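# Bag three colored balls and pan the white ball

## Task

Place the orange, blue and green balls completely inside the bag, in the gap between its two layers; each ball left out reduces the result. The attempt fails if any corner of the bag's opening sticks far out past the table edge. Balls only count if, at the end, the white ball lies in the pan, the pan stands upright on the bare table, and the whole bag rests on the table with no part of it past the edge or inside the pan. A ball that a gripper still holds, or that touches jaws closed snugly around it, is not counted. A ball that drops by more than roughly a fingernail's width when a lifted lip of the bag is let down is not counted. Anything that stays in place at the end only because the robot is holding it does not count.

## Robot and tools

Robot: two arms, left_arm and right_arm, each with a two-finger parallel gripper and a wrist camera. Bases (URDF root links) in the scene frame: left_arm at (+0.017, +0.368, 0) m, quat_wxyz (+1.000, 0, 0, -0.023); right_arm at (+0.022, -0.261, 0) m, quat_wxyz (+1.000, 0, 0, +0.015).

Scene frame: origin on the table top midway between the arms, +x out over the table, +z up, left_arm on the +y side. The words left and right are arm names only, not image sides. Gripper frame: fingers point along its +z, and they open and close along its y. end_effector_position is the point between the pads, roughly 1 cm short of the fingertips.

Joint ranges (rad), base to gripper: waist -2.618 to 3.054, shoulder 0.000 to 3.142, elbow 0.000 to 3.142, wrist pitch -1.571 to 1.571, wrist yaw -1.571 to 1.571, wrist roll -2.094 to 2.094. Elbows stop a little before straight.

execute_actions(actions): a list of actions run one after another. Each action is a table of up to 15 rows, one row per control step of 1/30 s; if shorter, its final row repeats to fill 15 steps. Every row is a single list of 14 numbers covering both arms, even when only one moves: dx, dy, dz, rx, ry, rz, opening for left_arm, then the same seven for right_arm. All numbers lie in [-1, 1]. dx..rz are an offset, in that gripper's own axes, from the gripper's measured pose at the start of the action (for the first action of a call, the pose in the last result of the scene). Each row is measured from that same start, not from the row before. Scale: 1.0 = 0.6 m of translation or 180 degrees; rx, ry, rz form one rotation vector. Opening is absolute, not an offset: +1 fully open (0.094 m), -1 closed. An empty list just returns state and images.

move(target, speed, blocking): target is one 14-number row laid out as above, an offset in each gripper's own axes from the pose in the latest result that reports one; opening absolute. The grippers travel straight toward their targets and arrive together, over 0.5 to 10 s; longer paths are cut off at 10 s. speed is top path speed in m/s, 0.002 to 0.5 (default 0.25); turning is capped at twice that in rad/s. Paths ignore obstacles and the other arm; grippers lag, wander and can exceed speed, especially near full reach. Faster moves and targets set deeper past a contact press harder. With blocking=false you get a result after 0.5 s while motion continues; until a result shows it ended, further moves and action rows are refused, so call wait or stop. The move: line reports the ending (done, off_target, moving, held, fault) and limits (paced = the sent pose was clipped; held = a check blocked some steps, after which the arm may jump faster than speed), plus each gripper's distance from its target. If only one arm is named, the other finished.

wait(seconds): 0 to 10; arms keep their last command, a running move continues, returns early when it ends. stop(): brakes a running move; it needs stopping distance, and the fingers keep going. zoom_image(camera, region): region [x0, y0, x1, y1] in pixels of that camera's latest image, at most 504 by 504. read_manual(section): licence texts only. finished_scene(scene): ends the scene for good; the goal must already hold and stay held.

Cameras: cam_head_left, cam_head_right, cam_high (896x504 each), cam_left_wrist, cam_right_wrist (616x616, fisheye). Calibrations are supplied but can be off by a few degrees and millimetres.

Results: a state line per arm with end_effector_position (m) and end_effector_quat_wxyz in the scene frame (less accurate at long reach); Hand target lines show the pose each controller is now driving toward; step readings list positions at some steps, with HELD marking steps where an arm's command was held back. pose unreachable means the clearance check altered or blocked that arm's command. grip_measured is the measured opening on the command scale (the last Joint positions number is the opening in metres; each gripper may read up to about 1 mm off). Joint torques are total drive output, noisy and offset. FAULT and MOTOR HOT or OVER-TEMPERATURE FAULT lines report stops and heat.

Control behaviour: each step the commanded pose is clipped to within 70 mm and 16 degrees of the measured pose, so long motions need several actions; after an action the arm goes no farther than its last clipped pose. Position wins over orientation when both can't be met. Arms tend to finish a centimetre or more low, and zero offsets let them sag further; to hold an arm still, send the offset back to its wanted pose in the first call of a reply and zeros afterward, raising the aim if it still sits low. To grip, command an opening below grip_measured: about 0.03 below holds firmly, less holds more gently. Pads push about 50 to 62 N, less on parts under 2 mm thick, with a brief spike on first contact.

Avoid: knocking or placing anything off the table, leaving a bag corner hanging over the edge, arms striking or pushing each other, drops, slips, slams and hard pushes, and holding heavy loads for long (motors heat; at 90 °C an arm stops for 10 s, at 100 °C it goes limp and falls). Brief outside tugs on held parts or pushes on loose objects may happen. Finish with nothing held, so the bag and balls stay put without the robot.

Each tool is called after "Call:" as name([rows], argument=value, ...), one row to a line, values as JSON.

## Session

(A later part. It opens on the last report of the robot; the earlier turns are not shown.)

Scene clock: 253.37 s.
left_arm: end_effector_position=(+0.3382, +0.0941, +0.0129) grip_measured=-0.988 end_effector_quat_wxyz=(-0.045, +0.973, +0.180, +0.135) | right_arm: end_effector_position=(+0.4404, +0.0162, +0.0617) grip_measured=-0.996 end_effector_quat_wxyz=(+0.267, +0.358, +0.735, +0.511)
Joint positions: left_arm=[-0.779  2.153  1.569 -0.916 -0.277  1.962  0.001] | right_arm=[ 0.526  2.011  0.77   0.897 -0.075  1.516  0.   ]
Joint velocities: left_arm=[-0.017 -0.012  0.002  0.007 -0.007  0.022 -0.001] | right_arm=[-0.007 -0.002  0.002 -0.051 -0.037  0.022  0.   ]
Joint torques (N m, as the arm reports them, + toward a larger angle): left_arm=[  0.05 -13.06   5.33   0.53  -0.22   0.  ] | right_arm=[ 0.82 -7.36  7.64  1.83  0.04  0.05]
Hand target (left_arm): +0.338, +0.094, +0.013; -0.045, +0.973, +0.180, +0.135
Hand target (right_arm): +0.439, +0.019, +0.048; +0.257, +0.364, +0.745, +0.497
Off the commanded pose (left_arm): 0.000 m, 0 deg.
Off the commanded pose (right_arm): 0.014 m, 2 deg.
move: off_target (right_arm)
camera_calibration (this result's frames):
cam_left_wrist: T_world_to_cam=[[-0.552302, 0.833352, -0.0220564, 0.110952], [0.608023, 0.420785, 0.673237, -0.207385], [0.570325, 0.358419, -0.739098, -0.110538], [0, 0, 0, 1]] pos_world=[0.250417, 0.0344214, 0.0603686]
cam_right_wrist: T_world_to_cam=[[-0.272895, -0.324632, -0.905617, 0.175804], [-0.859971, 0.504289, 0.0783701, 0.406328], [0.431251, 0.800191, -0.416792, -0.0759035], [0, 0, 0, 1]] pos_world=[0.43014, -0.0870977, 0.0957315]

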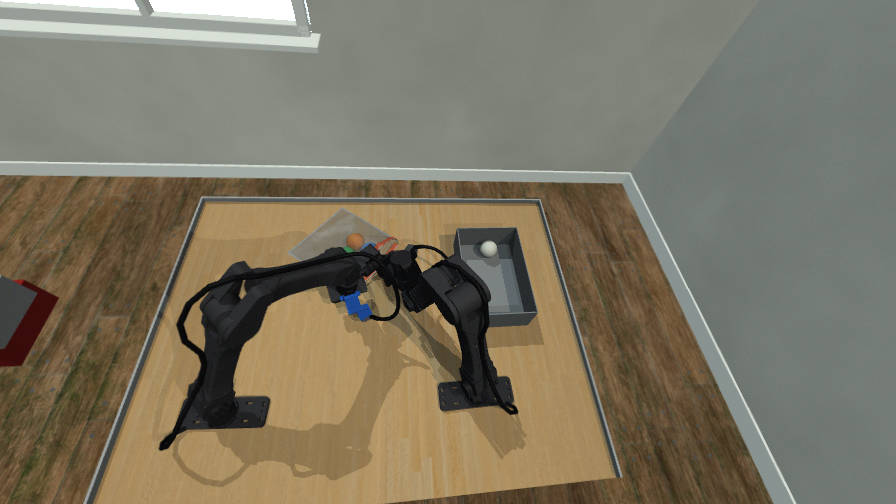

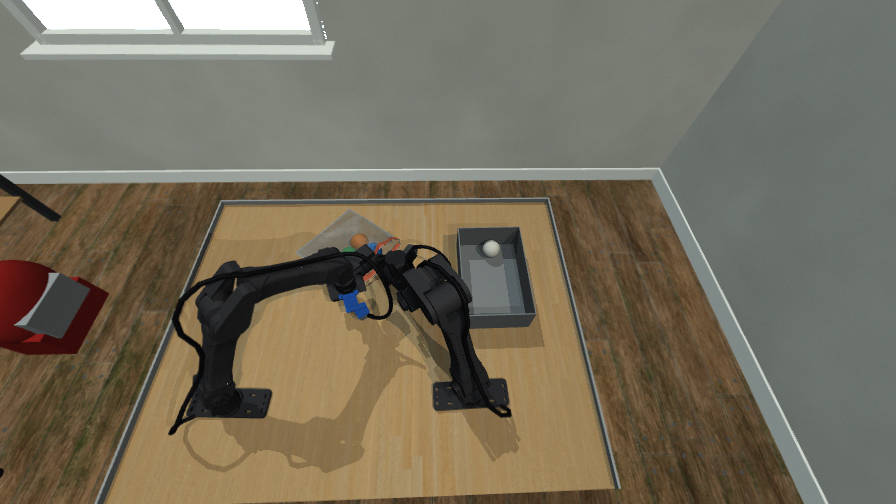

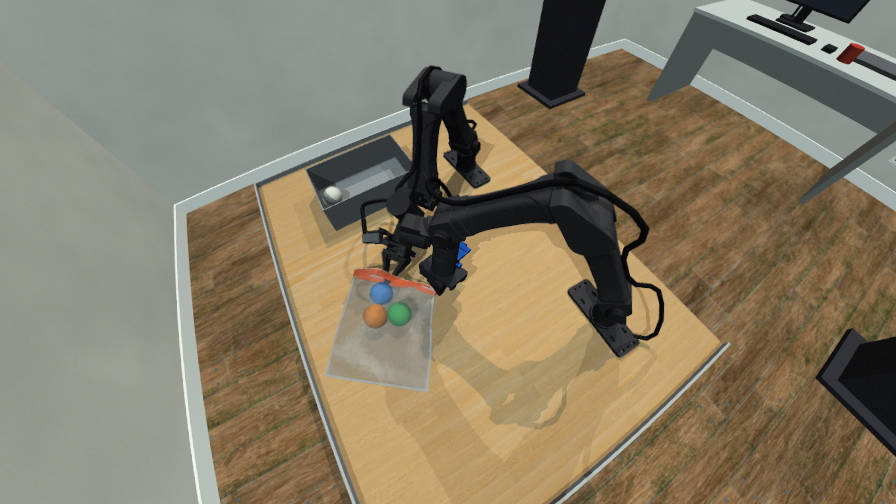

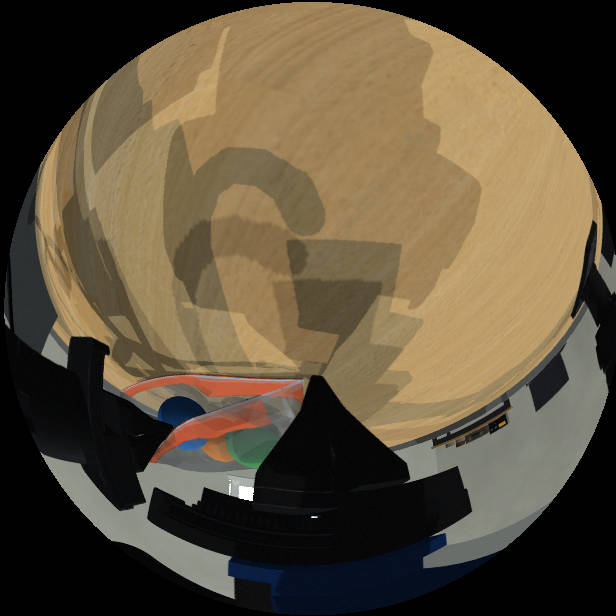

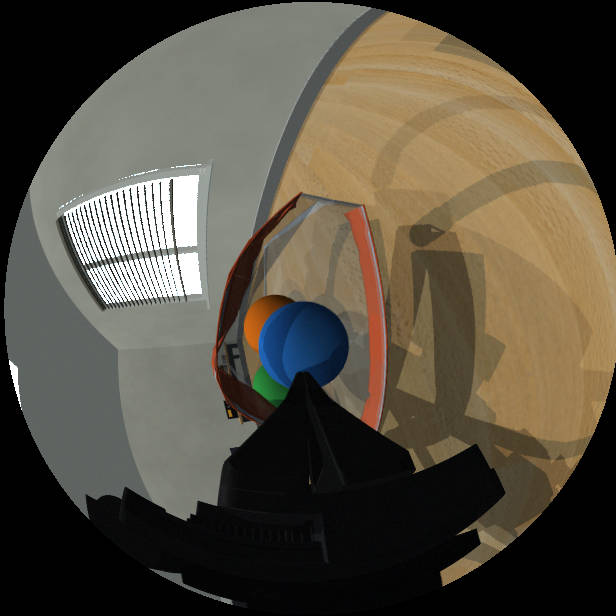

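Call:
move(target=[0,0,0,0,0,0,-1,0,-0.09,-0.24,0,0,0,-1], speed=0.08)

Call:
move(target=[-0.15,-0.1,-0.2,0,0,0,-1,-0.06,0.05,-0.15,0,0,0,-1], speed=0.15)

Call:
zoom_image(camera="cam_head_right", region=[270,170,470,320])

Call:
zoom_image(camera="cam_high", region=[260,200,520,420])

Scene clock: 256.20 s.
left_arm: end_effector_position=(+0.3382, +0.0941, +0.0129) grip_measured=-0.988 end_effector_quat_wxyz=(-0.045, +0.973, +0.180, +0.135) | right_arm: end_effector_position=(+0.3209, -0.0751, +0.0548) grip_measured=-0.996 end_effector_quat_wxyz=(+0.260, +0.364, +0.736, +0.509)
Joint positions: left_arm=[-0.779  2.153  1.569 -0.916 -0.277  1.962  0.001] | right_arm=[ 0.446  1.658  0.16   1.138 -0.152  1.501  0.   ]
Joint velocities: left_arm=[-0.012 -0.022  0.002 -0.066  0.037  0.066  0.001] | right_arm=[-0.012 -0.002 -0.007  0.007  0.037  0.037  0.   ]
Joint torques (N m, as the arm reports them, + toward a larger angle): left_arm=[  0.01 -12.97   5.34   0.56  -0.19   0.01] | right_arm=[-0.72 -6.35  2.96  2.08 -0.06 -0.14]
Hand target (left_arm): +0.338, +0.094, +0.013; -0.045, +0.973, +0.180, +0.135
Hand target (right_arm): +0.320, -0.078, +0.059; +0.268, +0.357, +0.735, +0.510
Off the commanded pose (left_arm): 0.000 m, 0 deg.
Off the commanded pose (right_arm): 0.006 m, 1 deg.
move: done
camera_calibration (this result's frames):
cam_left_wrist: T_world_to_cam=[[-0.552302, 0.833352, -0.0220564, 0.110952], [0.608023, 0.420785, 0.673237, -0.207385], [0.570325, 0.358419, -0.739098, -0.110538], [0, 0, 0, 1]] pos_world=[0.250417, 0.0344214, 0.0603686]
cam_right_wrist: T_world_to_cam=[[-0.291304, -0.320485, -0.90135, 0.113315], [-0.857206, 0.505712, 0.0972256, 0.348283], [0.424664, 0.800965, -0.422038, 0.0482867], [0, 0, 0, 1]] pos_world=[0.311054, -0.178491, 0.0886534]

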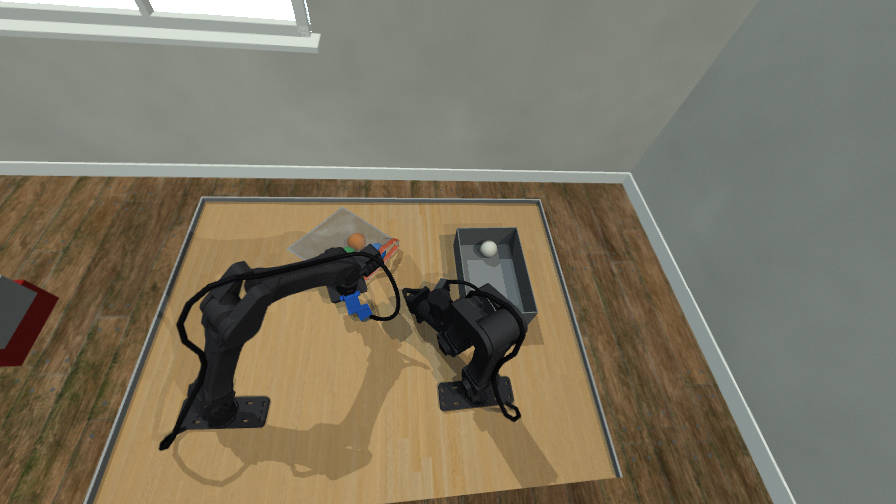

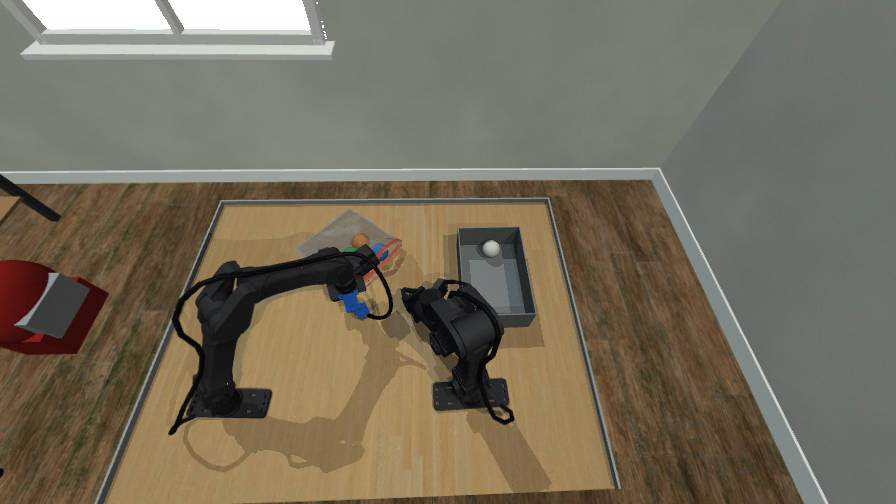

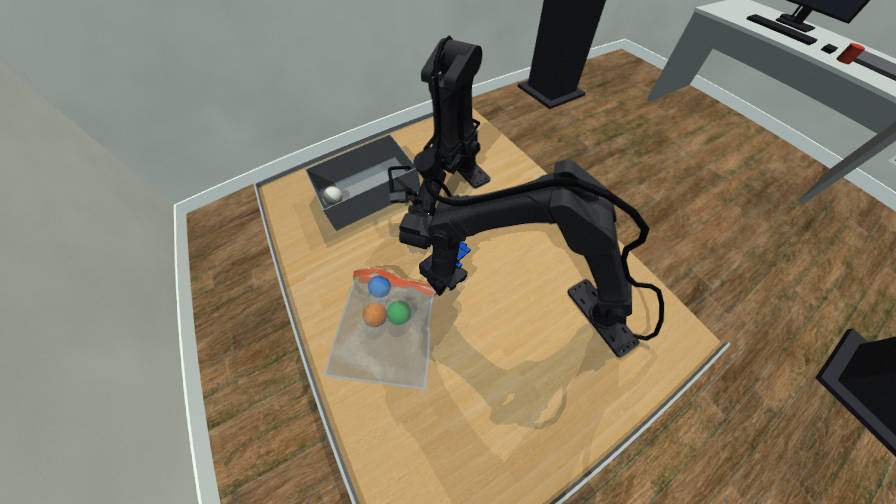

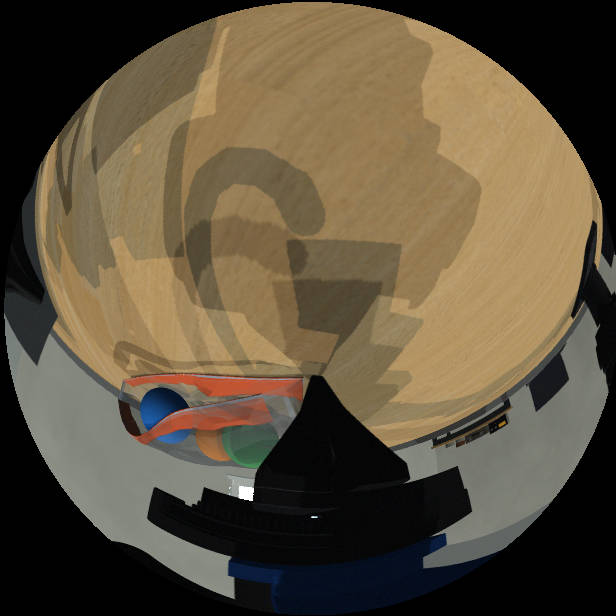

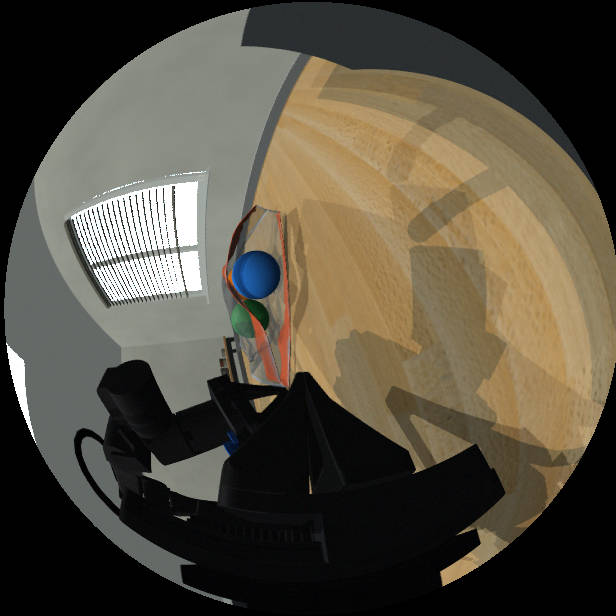

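Scene clock: 258.10 s.
left_arm: end_effector_position=(+0.2087, +0.0945, +0.1043) grip_measured=-0.988 end_effector_quat_wxyz=(-0.038, +0.974, +0.180, +0.134) | right_arm: end_effector_position=(+0.2811, -0.1483, +0.1077) grip_measured=-0.996 end_effector_quat_wxyz=(+0.252, +0.372, +0.738, +0.504)
Joint positions: left_arm=[-1.065  1.802  1.443 -1.212 -0.281  1.665  0.001] | right_arm=[ 0.072  0.784  0.123  0.234 -0.497  1.36   0.   ]
Joint velocities: left_arm=[-0.017  0.012 -0.007  0.066  0.022  0.051  0.   ] | right_arm=[-0.002 -0.007  0.012 -0.007 -0.095 -0.051 -0.001]
Joint torques (N m, as the arm reports them, + toward a larger angle): left_arm=[ -0.31 -10.96   4.77   0.15  -0.19  -0.01] | right_arm=[-0.53 -1.92 10.34  1.76 -0.21 -0.13]
Hand target (left_arm): +0.204, +0.101, +0.106; -0.046, +0.974, +0.180, +0.132
Hand target (right_arm): +0.283, -0.149, +0.117; +0.262, +0.363, +0.738, +0.506
Off the commanded pose (left_arm): 0.009 m, 1 deg.
Off the commanded pose (right_arm): 0.007 m, 1 deg.
move: done
camera_calibration (this result's frames):
cam_left_wrist: T_world_to_cam=[[-0.551804, 0.833298, -0.0335671, 0.0422427], [0.607598, 0.429266, 0.668247, -0.190442], [0.571258, 0.348346, -0.743181, 0.0319328], [0, 0, 0, 1]] pos_world=[0.12078, 0.0354259, 0.152412]
cam_right_wrist: T_world_to_cam=[[-0.313764, -0.317722, -0.894765, 0.131956], [-0.851955, 0.510245, 0.117569, 0.343071], [0.419195, 0.799189, -0.430782, 0.148325], [0, 0, 0, 1]] pos_world=[0.271507, -0.251664, 0.141631]

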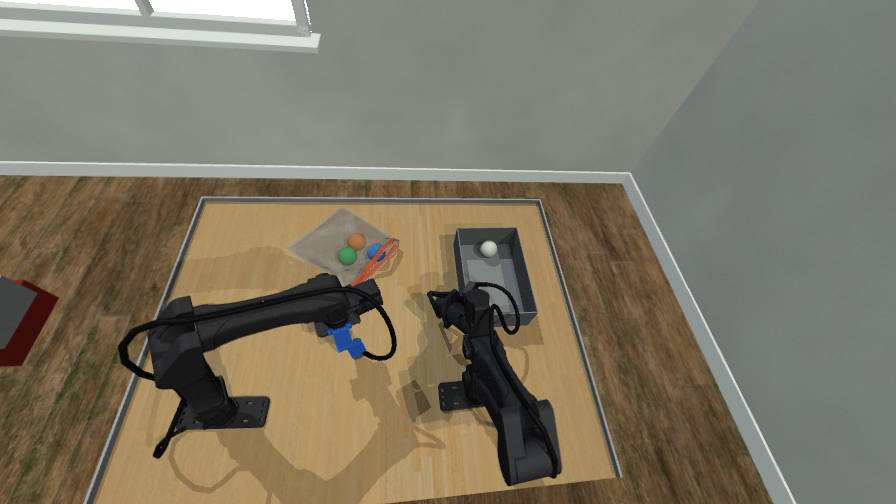

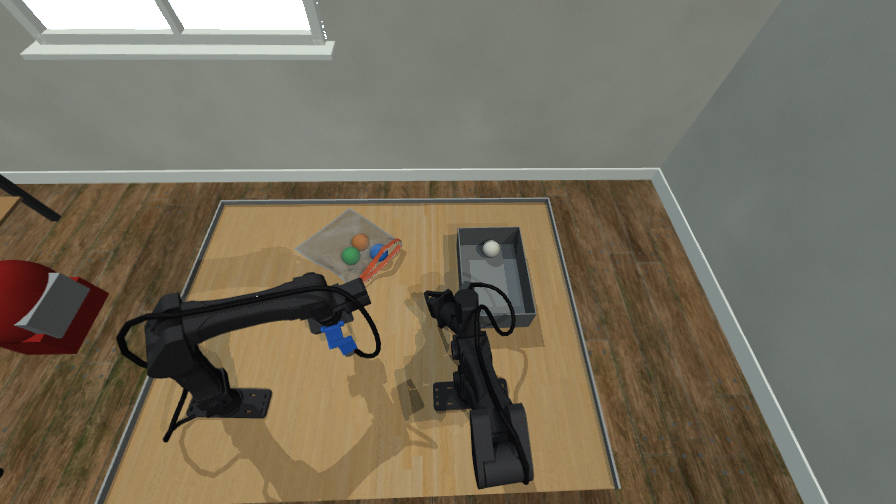

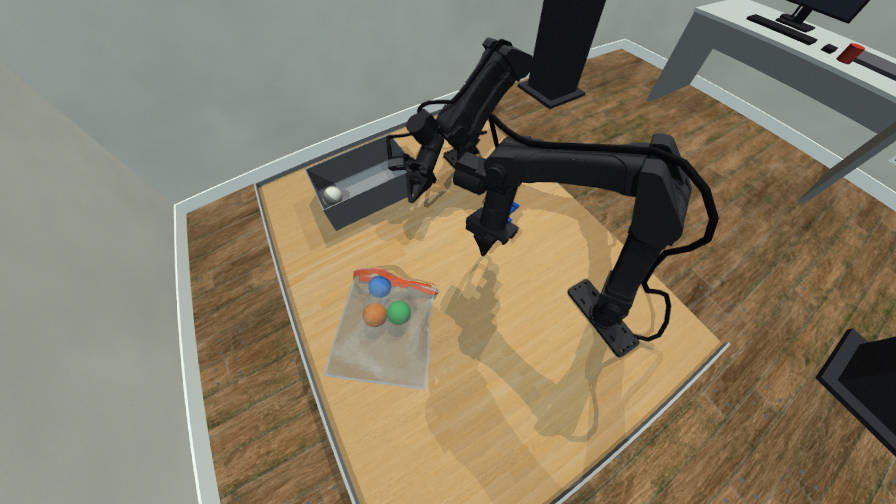

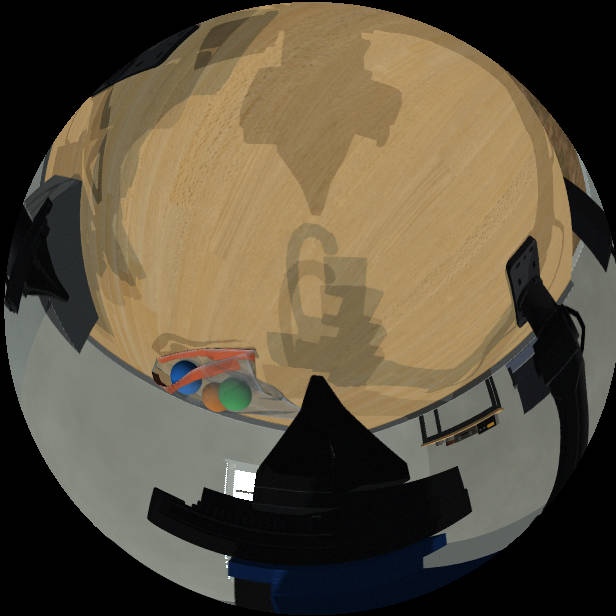

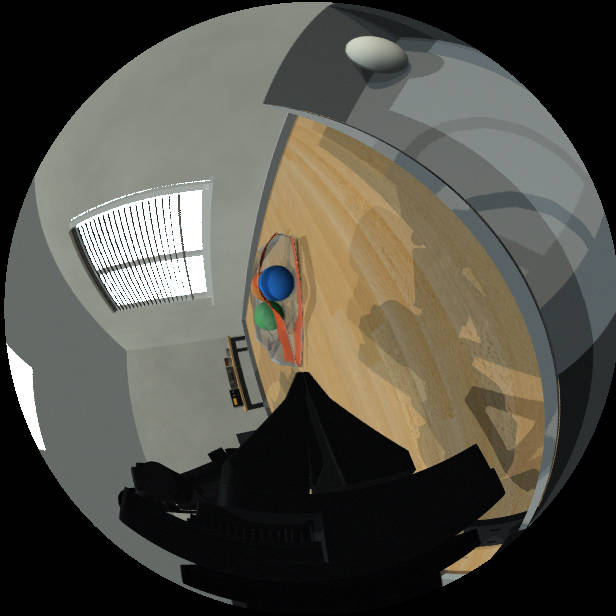

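Region (270, 170, 470, 320) of cam_head_right's 896x504 image, scaled by 2.520, with more detail than that image has; it fills the top 378 rows of this view, and the rest is white.

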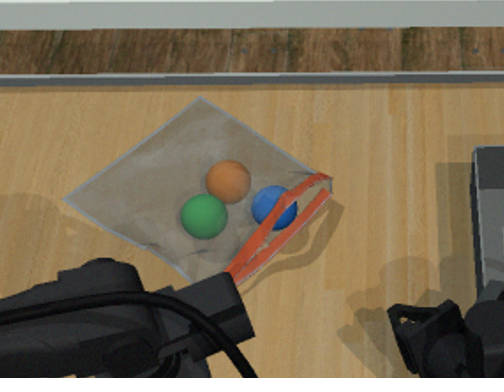

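Region (260, 200, 520, 420) of cam_high's 896x504 image, scaled by 1.938, with more detail than that image has; it fills the top 426 rows of this view, and the rest is white.

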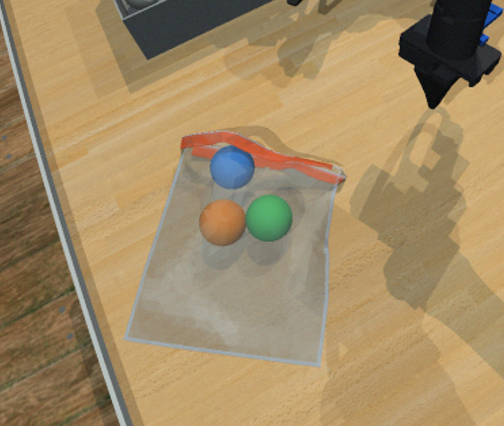

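Call:
move(target=[0,0,0,0,0,-0.62,-0.35,0,0,0,0,0,0,-1], speed=0.5)

Scene clock: 262.90 s.
left_arm: end_effector_position=(+0.2079, +0.0942, +0.1040) grip_measured=-0.351 end_effector_quat_wxyz=(+0.087, +0.403, +0.905, +0.106) | right_arm: end_effector_position=(+0.2809, -0.1483, +0.1073) grip_measured=-0.996 end_effector_quat_wxyz=(+0.252, +0.372, +0.738, +0.503)
Joint positions: left_arm=[-1.065  1.802  1.443 -1.212 -0.276 -0.273  0.03 ] | right_arm=[ 0.072  0.784  0.123  0.231 -0.497  1.359  0.   ]
Joint velocities: left_arm=[ 0.002  0.012  0.007 -0.051 -0.037  0.022  0.001] | right_arm=[-0.002 -0.007 -0.007  0.022  0.022 -0.022 -0.   ]
Joint torques (N m, as the arm reports them, + toward a larger angle): left_arm=[-0.07 -9.67  5.47  0.41 -0.25 -0.03] | right_arm=[ 0.04 -0.06  8.41  1.98 -0.13  0.01]
Hand target (left_arm): +0.209, +0.094, +0.104; +0.090, +0.398, +0.907, +0.107
Hand target (right_arm): +0.281, -0.148, +0.108; +0.252, +0.372, +0.737, +0.504
Off the commanded pose (left_arm): 0.001 m, 1 deg.
Off the commanded pose (right_arm): 0.000 m, 0 deg.
move: done
camera_calibration (this result's frames):
cam_left_wrist: T_world_to_cam=[[-0.54754, -0.802306, -0.237708, 0.216392], [-0.826096, 0.47303, 0.306282, 0.141874], [-0.133289, 0.364071, -0.921784, 0.195859], [0, 0, 0, 1]] pos_world=[0.261791, 0.035196, 0.188525]
cam_right_wrist: T_world_to_cam=[[-0.315332, -0.318528, -0.893927, 0.131782], [-0.851879, 0.510102, 0.118738, 0.342807], [0.418173, 0.798959, -0.432199, 0.148653], [0, 0, 0, 1]] pos_world=[0.271422, -0.251658, 0.141347]

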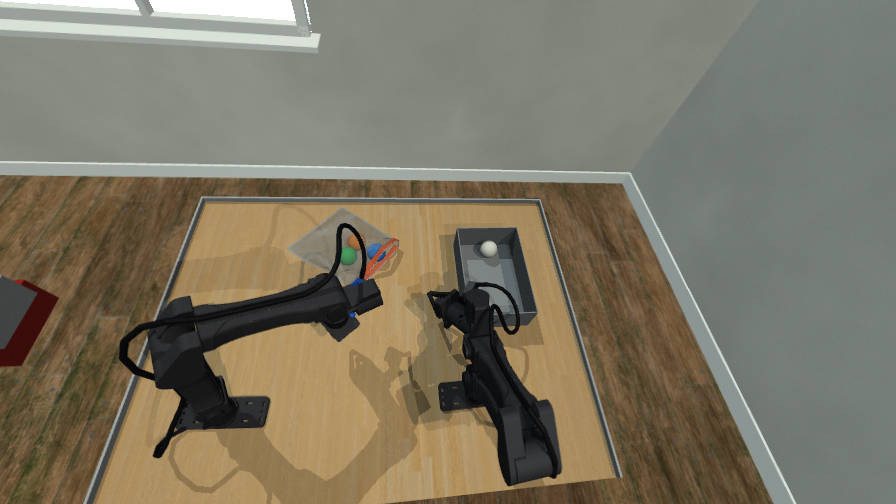

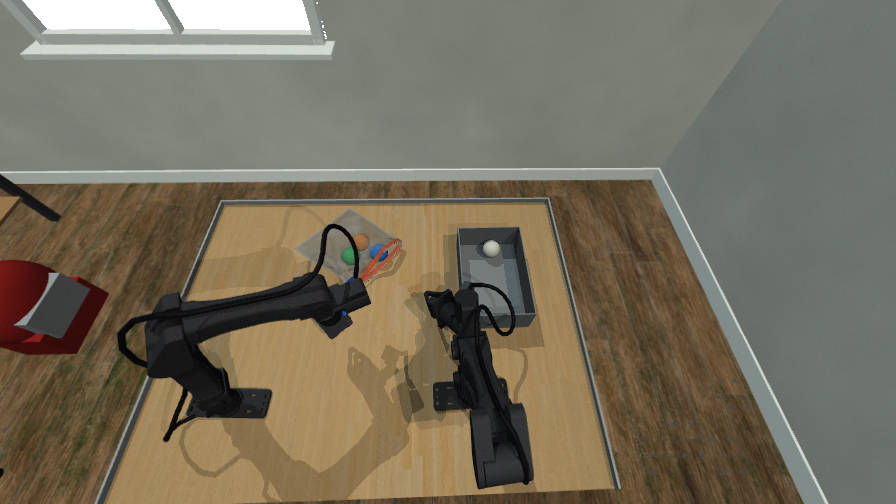

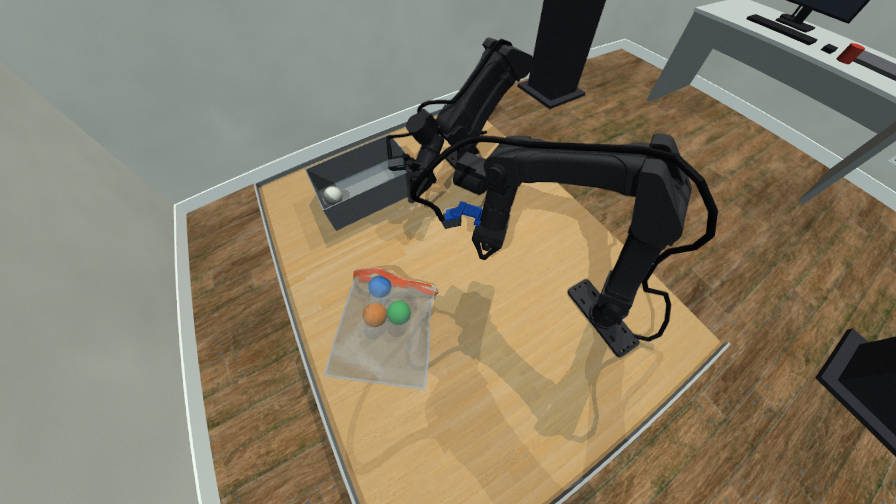

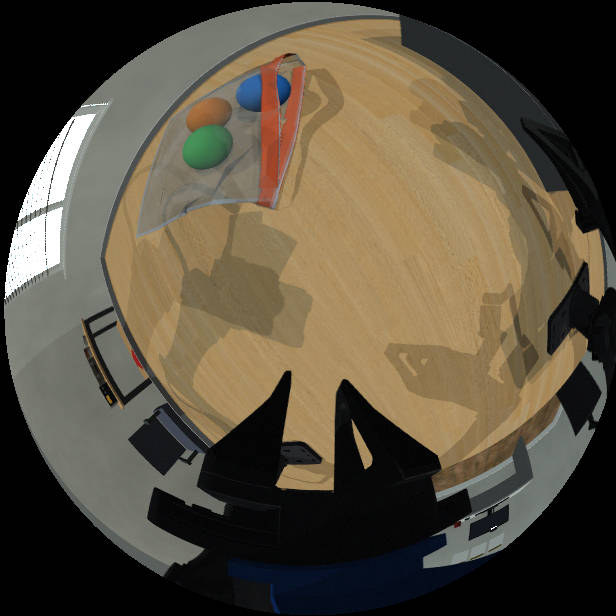

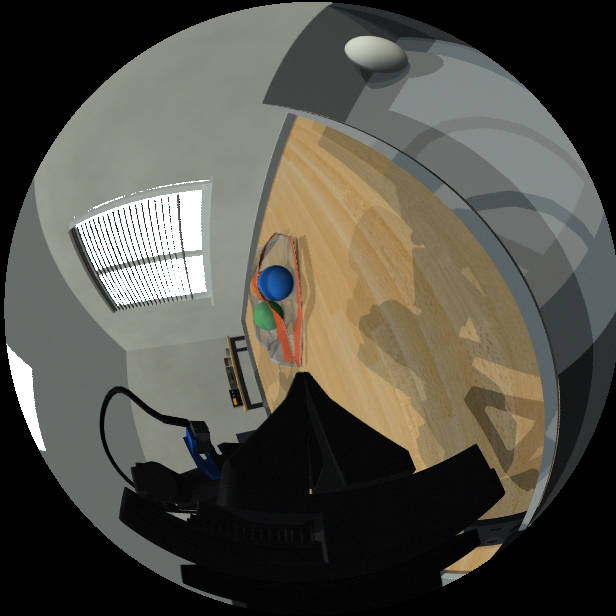

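Call:
move(target=[-0.312,0.14,0.088,0,0,0,-0.35,0,0,0,0,0,0,-1], speed=0.2)

Scene clock: 265.23 s.
left_arm: end_effector_position=(+0.4031, +0.0164, +0.0807) grip_measured=-0.351 end_effector_quat_wxyz=(+0.104, +0.405, +0.903, +0.101) | right_arm: end_effector_position=(+0.2809, -0.1483, +0.1073) grip_measured=-0.996 end_effector_quat_wxyz=(+0.252, +0.372, +0.738, +0.503)
Joint positions: left_arm=[-0.786  2.662  2.747 -1.543 -0.269  0.027  0.03 ] | right_arm=[ 0.072  0.784  0.123  0.231 -0.497  1.359  0.   ]
Joint velocities: left_arm=[ 0.012 -0.017 -0.017 -0.007 -0.051  0.037 -0.001] | right_arm=[ 0.007 -0.017  0.002  0.007  0.007 -0.051  0.001]
Joint torques (N m, as the arm reports them, + toward a larger angle): left_arm=[  0.05 -16.39   7.2    0.51  -0.21   0.05] | right_arm=[ 0.03 -0.08  8.38  1.97 -0.13  0.  ]
Hand target (left_arm): +0.404, +0.016, +0.086; +0.108, +0.405, +0.902, +0.100
Hand target (right_arm): +0.281, -0.148, +0.107; +0.252, +0.372, +0.738, +0.503
Off the commanded pose (left_arm): 0.008 m, 2 deg.
Off the commanded pose (right_arm): 0.000 m, 0 deg.
joint sent to its limit (left arm) — the command would take joint 4 (wrist pitch) past its lower limit, so that joint was sent only as far as its limit.
move: done
camera_calibration (this result's frames):
cam_left_wrist: T_world_to_cam=[[-0.549201, -0.801888, -0.235276, 0.255838], [-0.828994, 0.487194, 0.274611, 0.350546], [-0.105582, 0.345859, -0.932327, 0.218641], [0, 0, 0, 1]] pos_world=[0.454191, -0.0412496, 0.167774]
cam_right_wrist: T_world_to_cam=[[-0.315332, -0.318528, -0.893927, 0.131782], [-0.851879, 0.510102, 0.118738, 0.342807], [0.418173, 0.798959, -0.432199, 0.148653], [0, 0, 0, 1]] pos_world=[0.271422, -0.251658, 0.141347]

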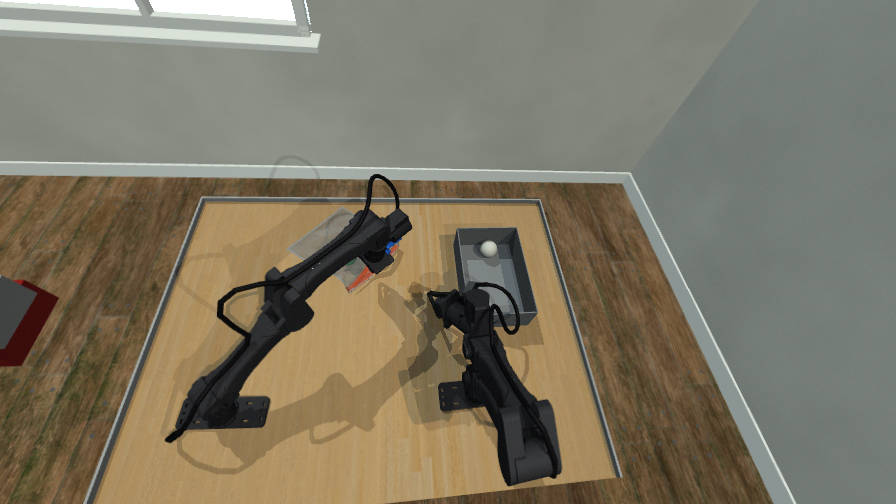

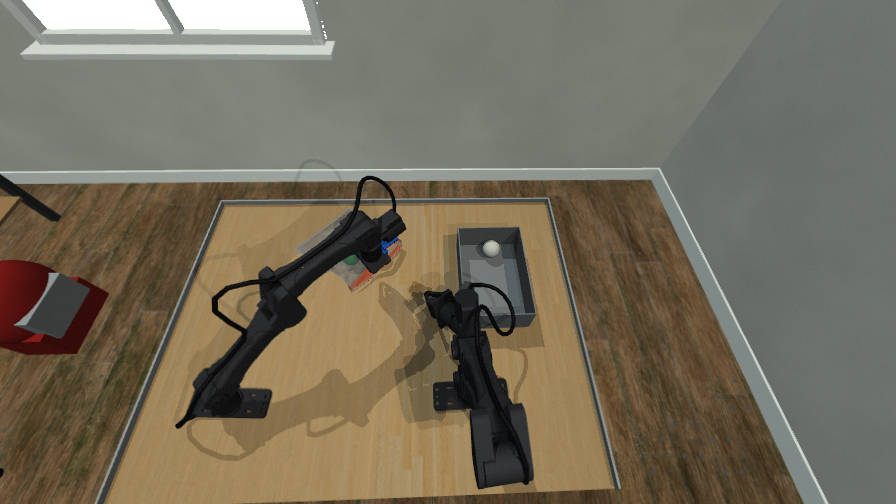

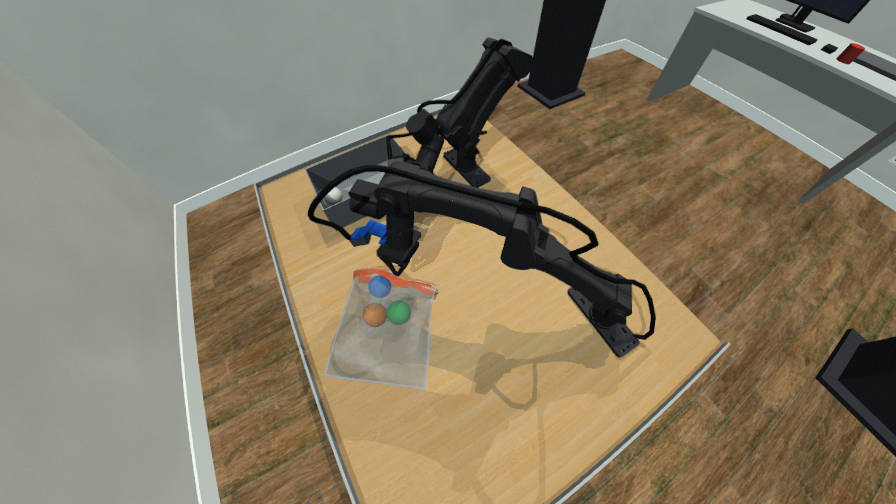

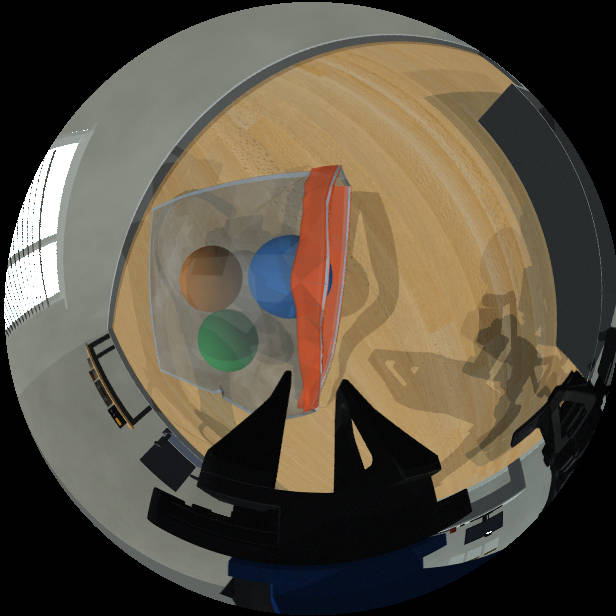

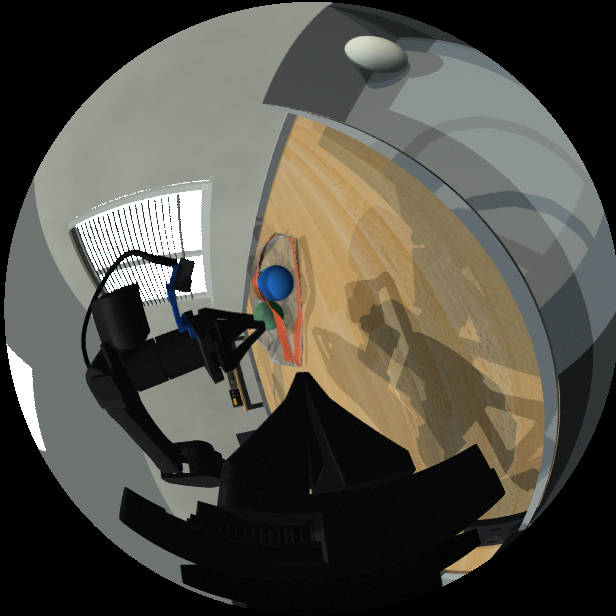

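Call:
move(target=[-0.02,0,0.085,0,0,0,-0.35,0,0,0,0,0,0,-1], speed=0.05)

Scene clock: 267.50 s.
left_arm: end_effector_position=(+0.4198, +0.0126, +0.0378) grip_measured=-0.351 end_effector_quat_wxyz=(+0.101, +0.408, +0.902, +0.103) | right_arm: end_effector_position=(+0.2809, -0.1483, +0.1073) grip_measured=-0.996 end_effector_quat_wxyz=(+0.252, +0.372, +0.738, +0.503)
Joint positions: left_arm=[-0.767  2.729  2.704 -1.433 -0.268  0.051  0.03 ] | right_arm=[ 0.072  0.784  0.123  0.231 -0.497  1.359  0.   ]
Joint velocities: left_arm=[-0.012  0.017  0.027  0.007  0.037  0.007  0.   ] | right_arm=[ 0.007  0.007 -0.017  0.007  0.022  0.022  0.   ]
Joint torques (N m, as the arm reports them, + toward a larger angle): left_arm=[  0.71 -16.93   4.88   0.85  -0.19   0.01] | right_arm=[ 0.03 -0.07  8.45  1.97 -0.14  0.01]
Hand target (left_arm): +0.425, +0.014, +0.033; +0.104, +0.405, +0.903, +0.101
Hand target (right_arm): +0.281, -0.148, +0.107; +0.252, +0.372, +0.738, +0.503
Off the commanded pose (left_arm): 0.007 m, 0 deg.
Off the commanded pose (right_arm): 0.000 m, 0 deg.
move: done
camera_calibration (this result's frames):
cam_left_wrist: T_world_to_cam=[[-0.55364, -0.798123, -0.237661, 0.253739], [-0.825814, 0.489419, 0.280179, 0.37645], [-0.107301, 0.351382, -0.930063, 0.18236], [0, 0, 0, 1]] pos_world=[0.470925, -0.0458043, 0.124437]
cam_right_wrist: T_world_to_cam=[[-0.315332, -0.318528, -0.893927, 0.131782], [-0.851879, 0.510102, 0.118738, 0.342807], [0.418173, 0.798959, -0.432199, 0.148653], [0, 0, 0, 1]] pos_world=[0.271422, -0.251658, 0.141347]

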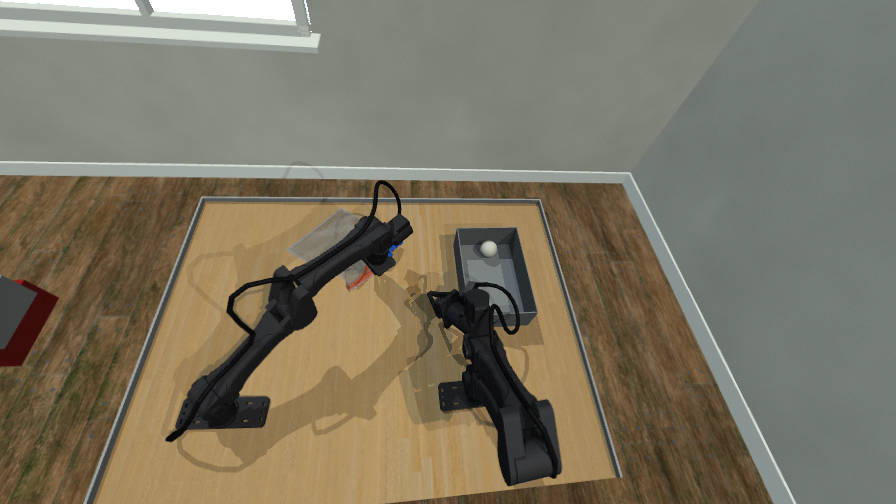

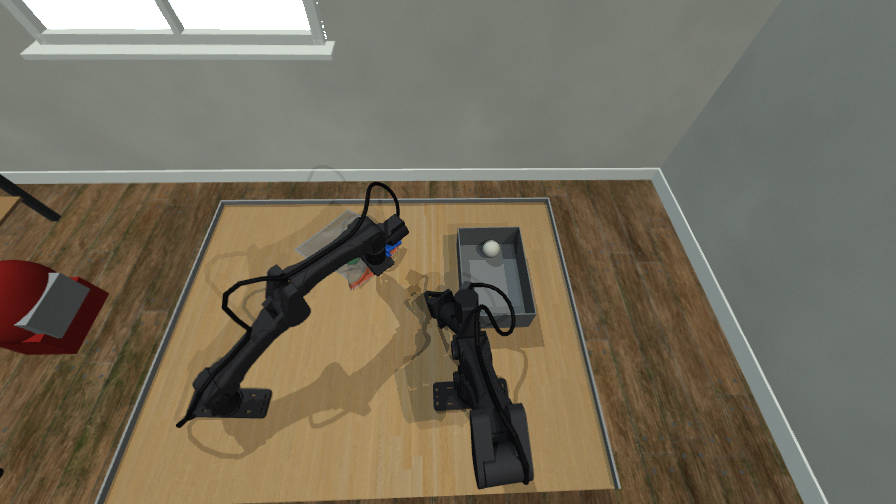

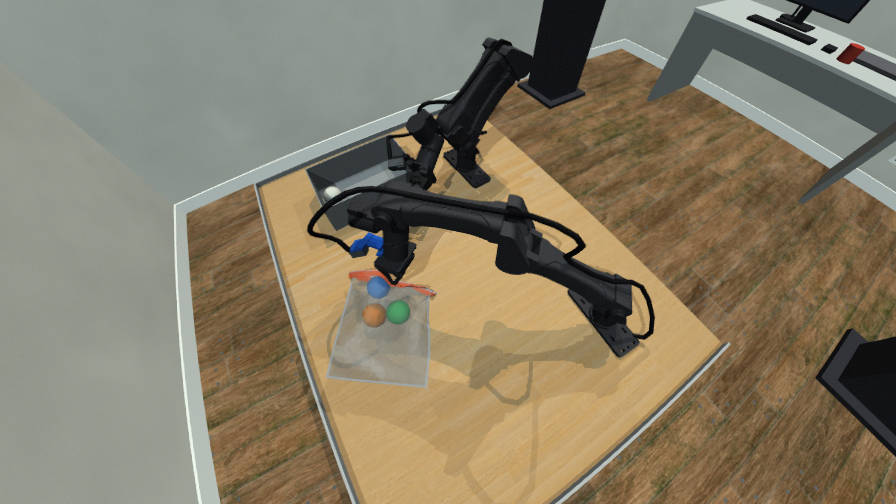

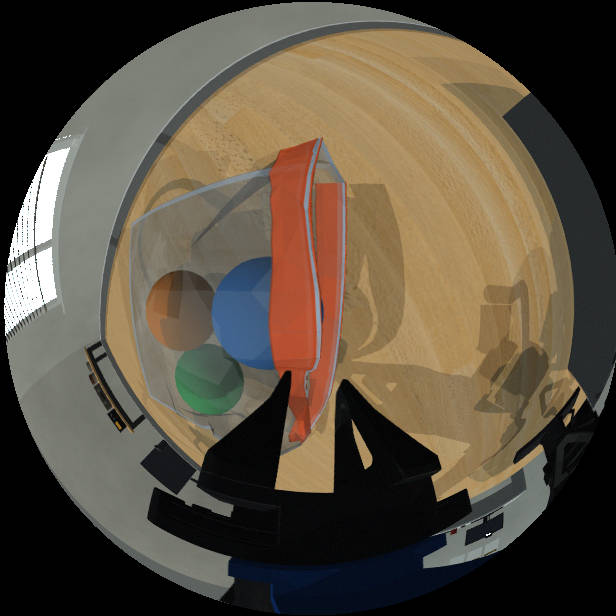

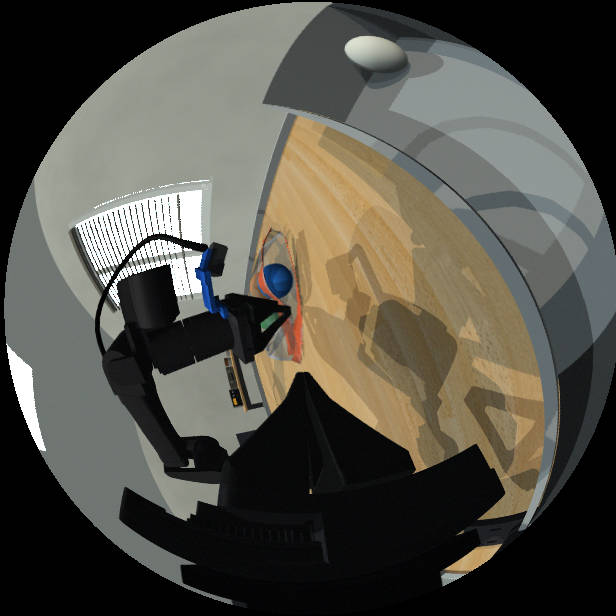

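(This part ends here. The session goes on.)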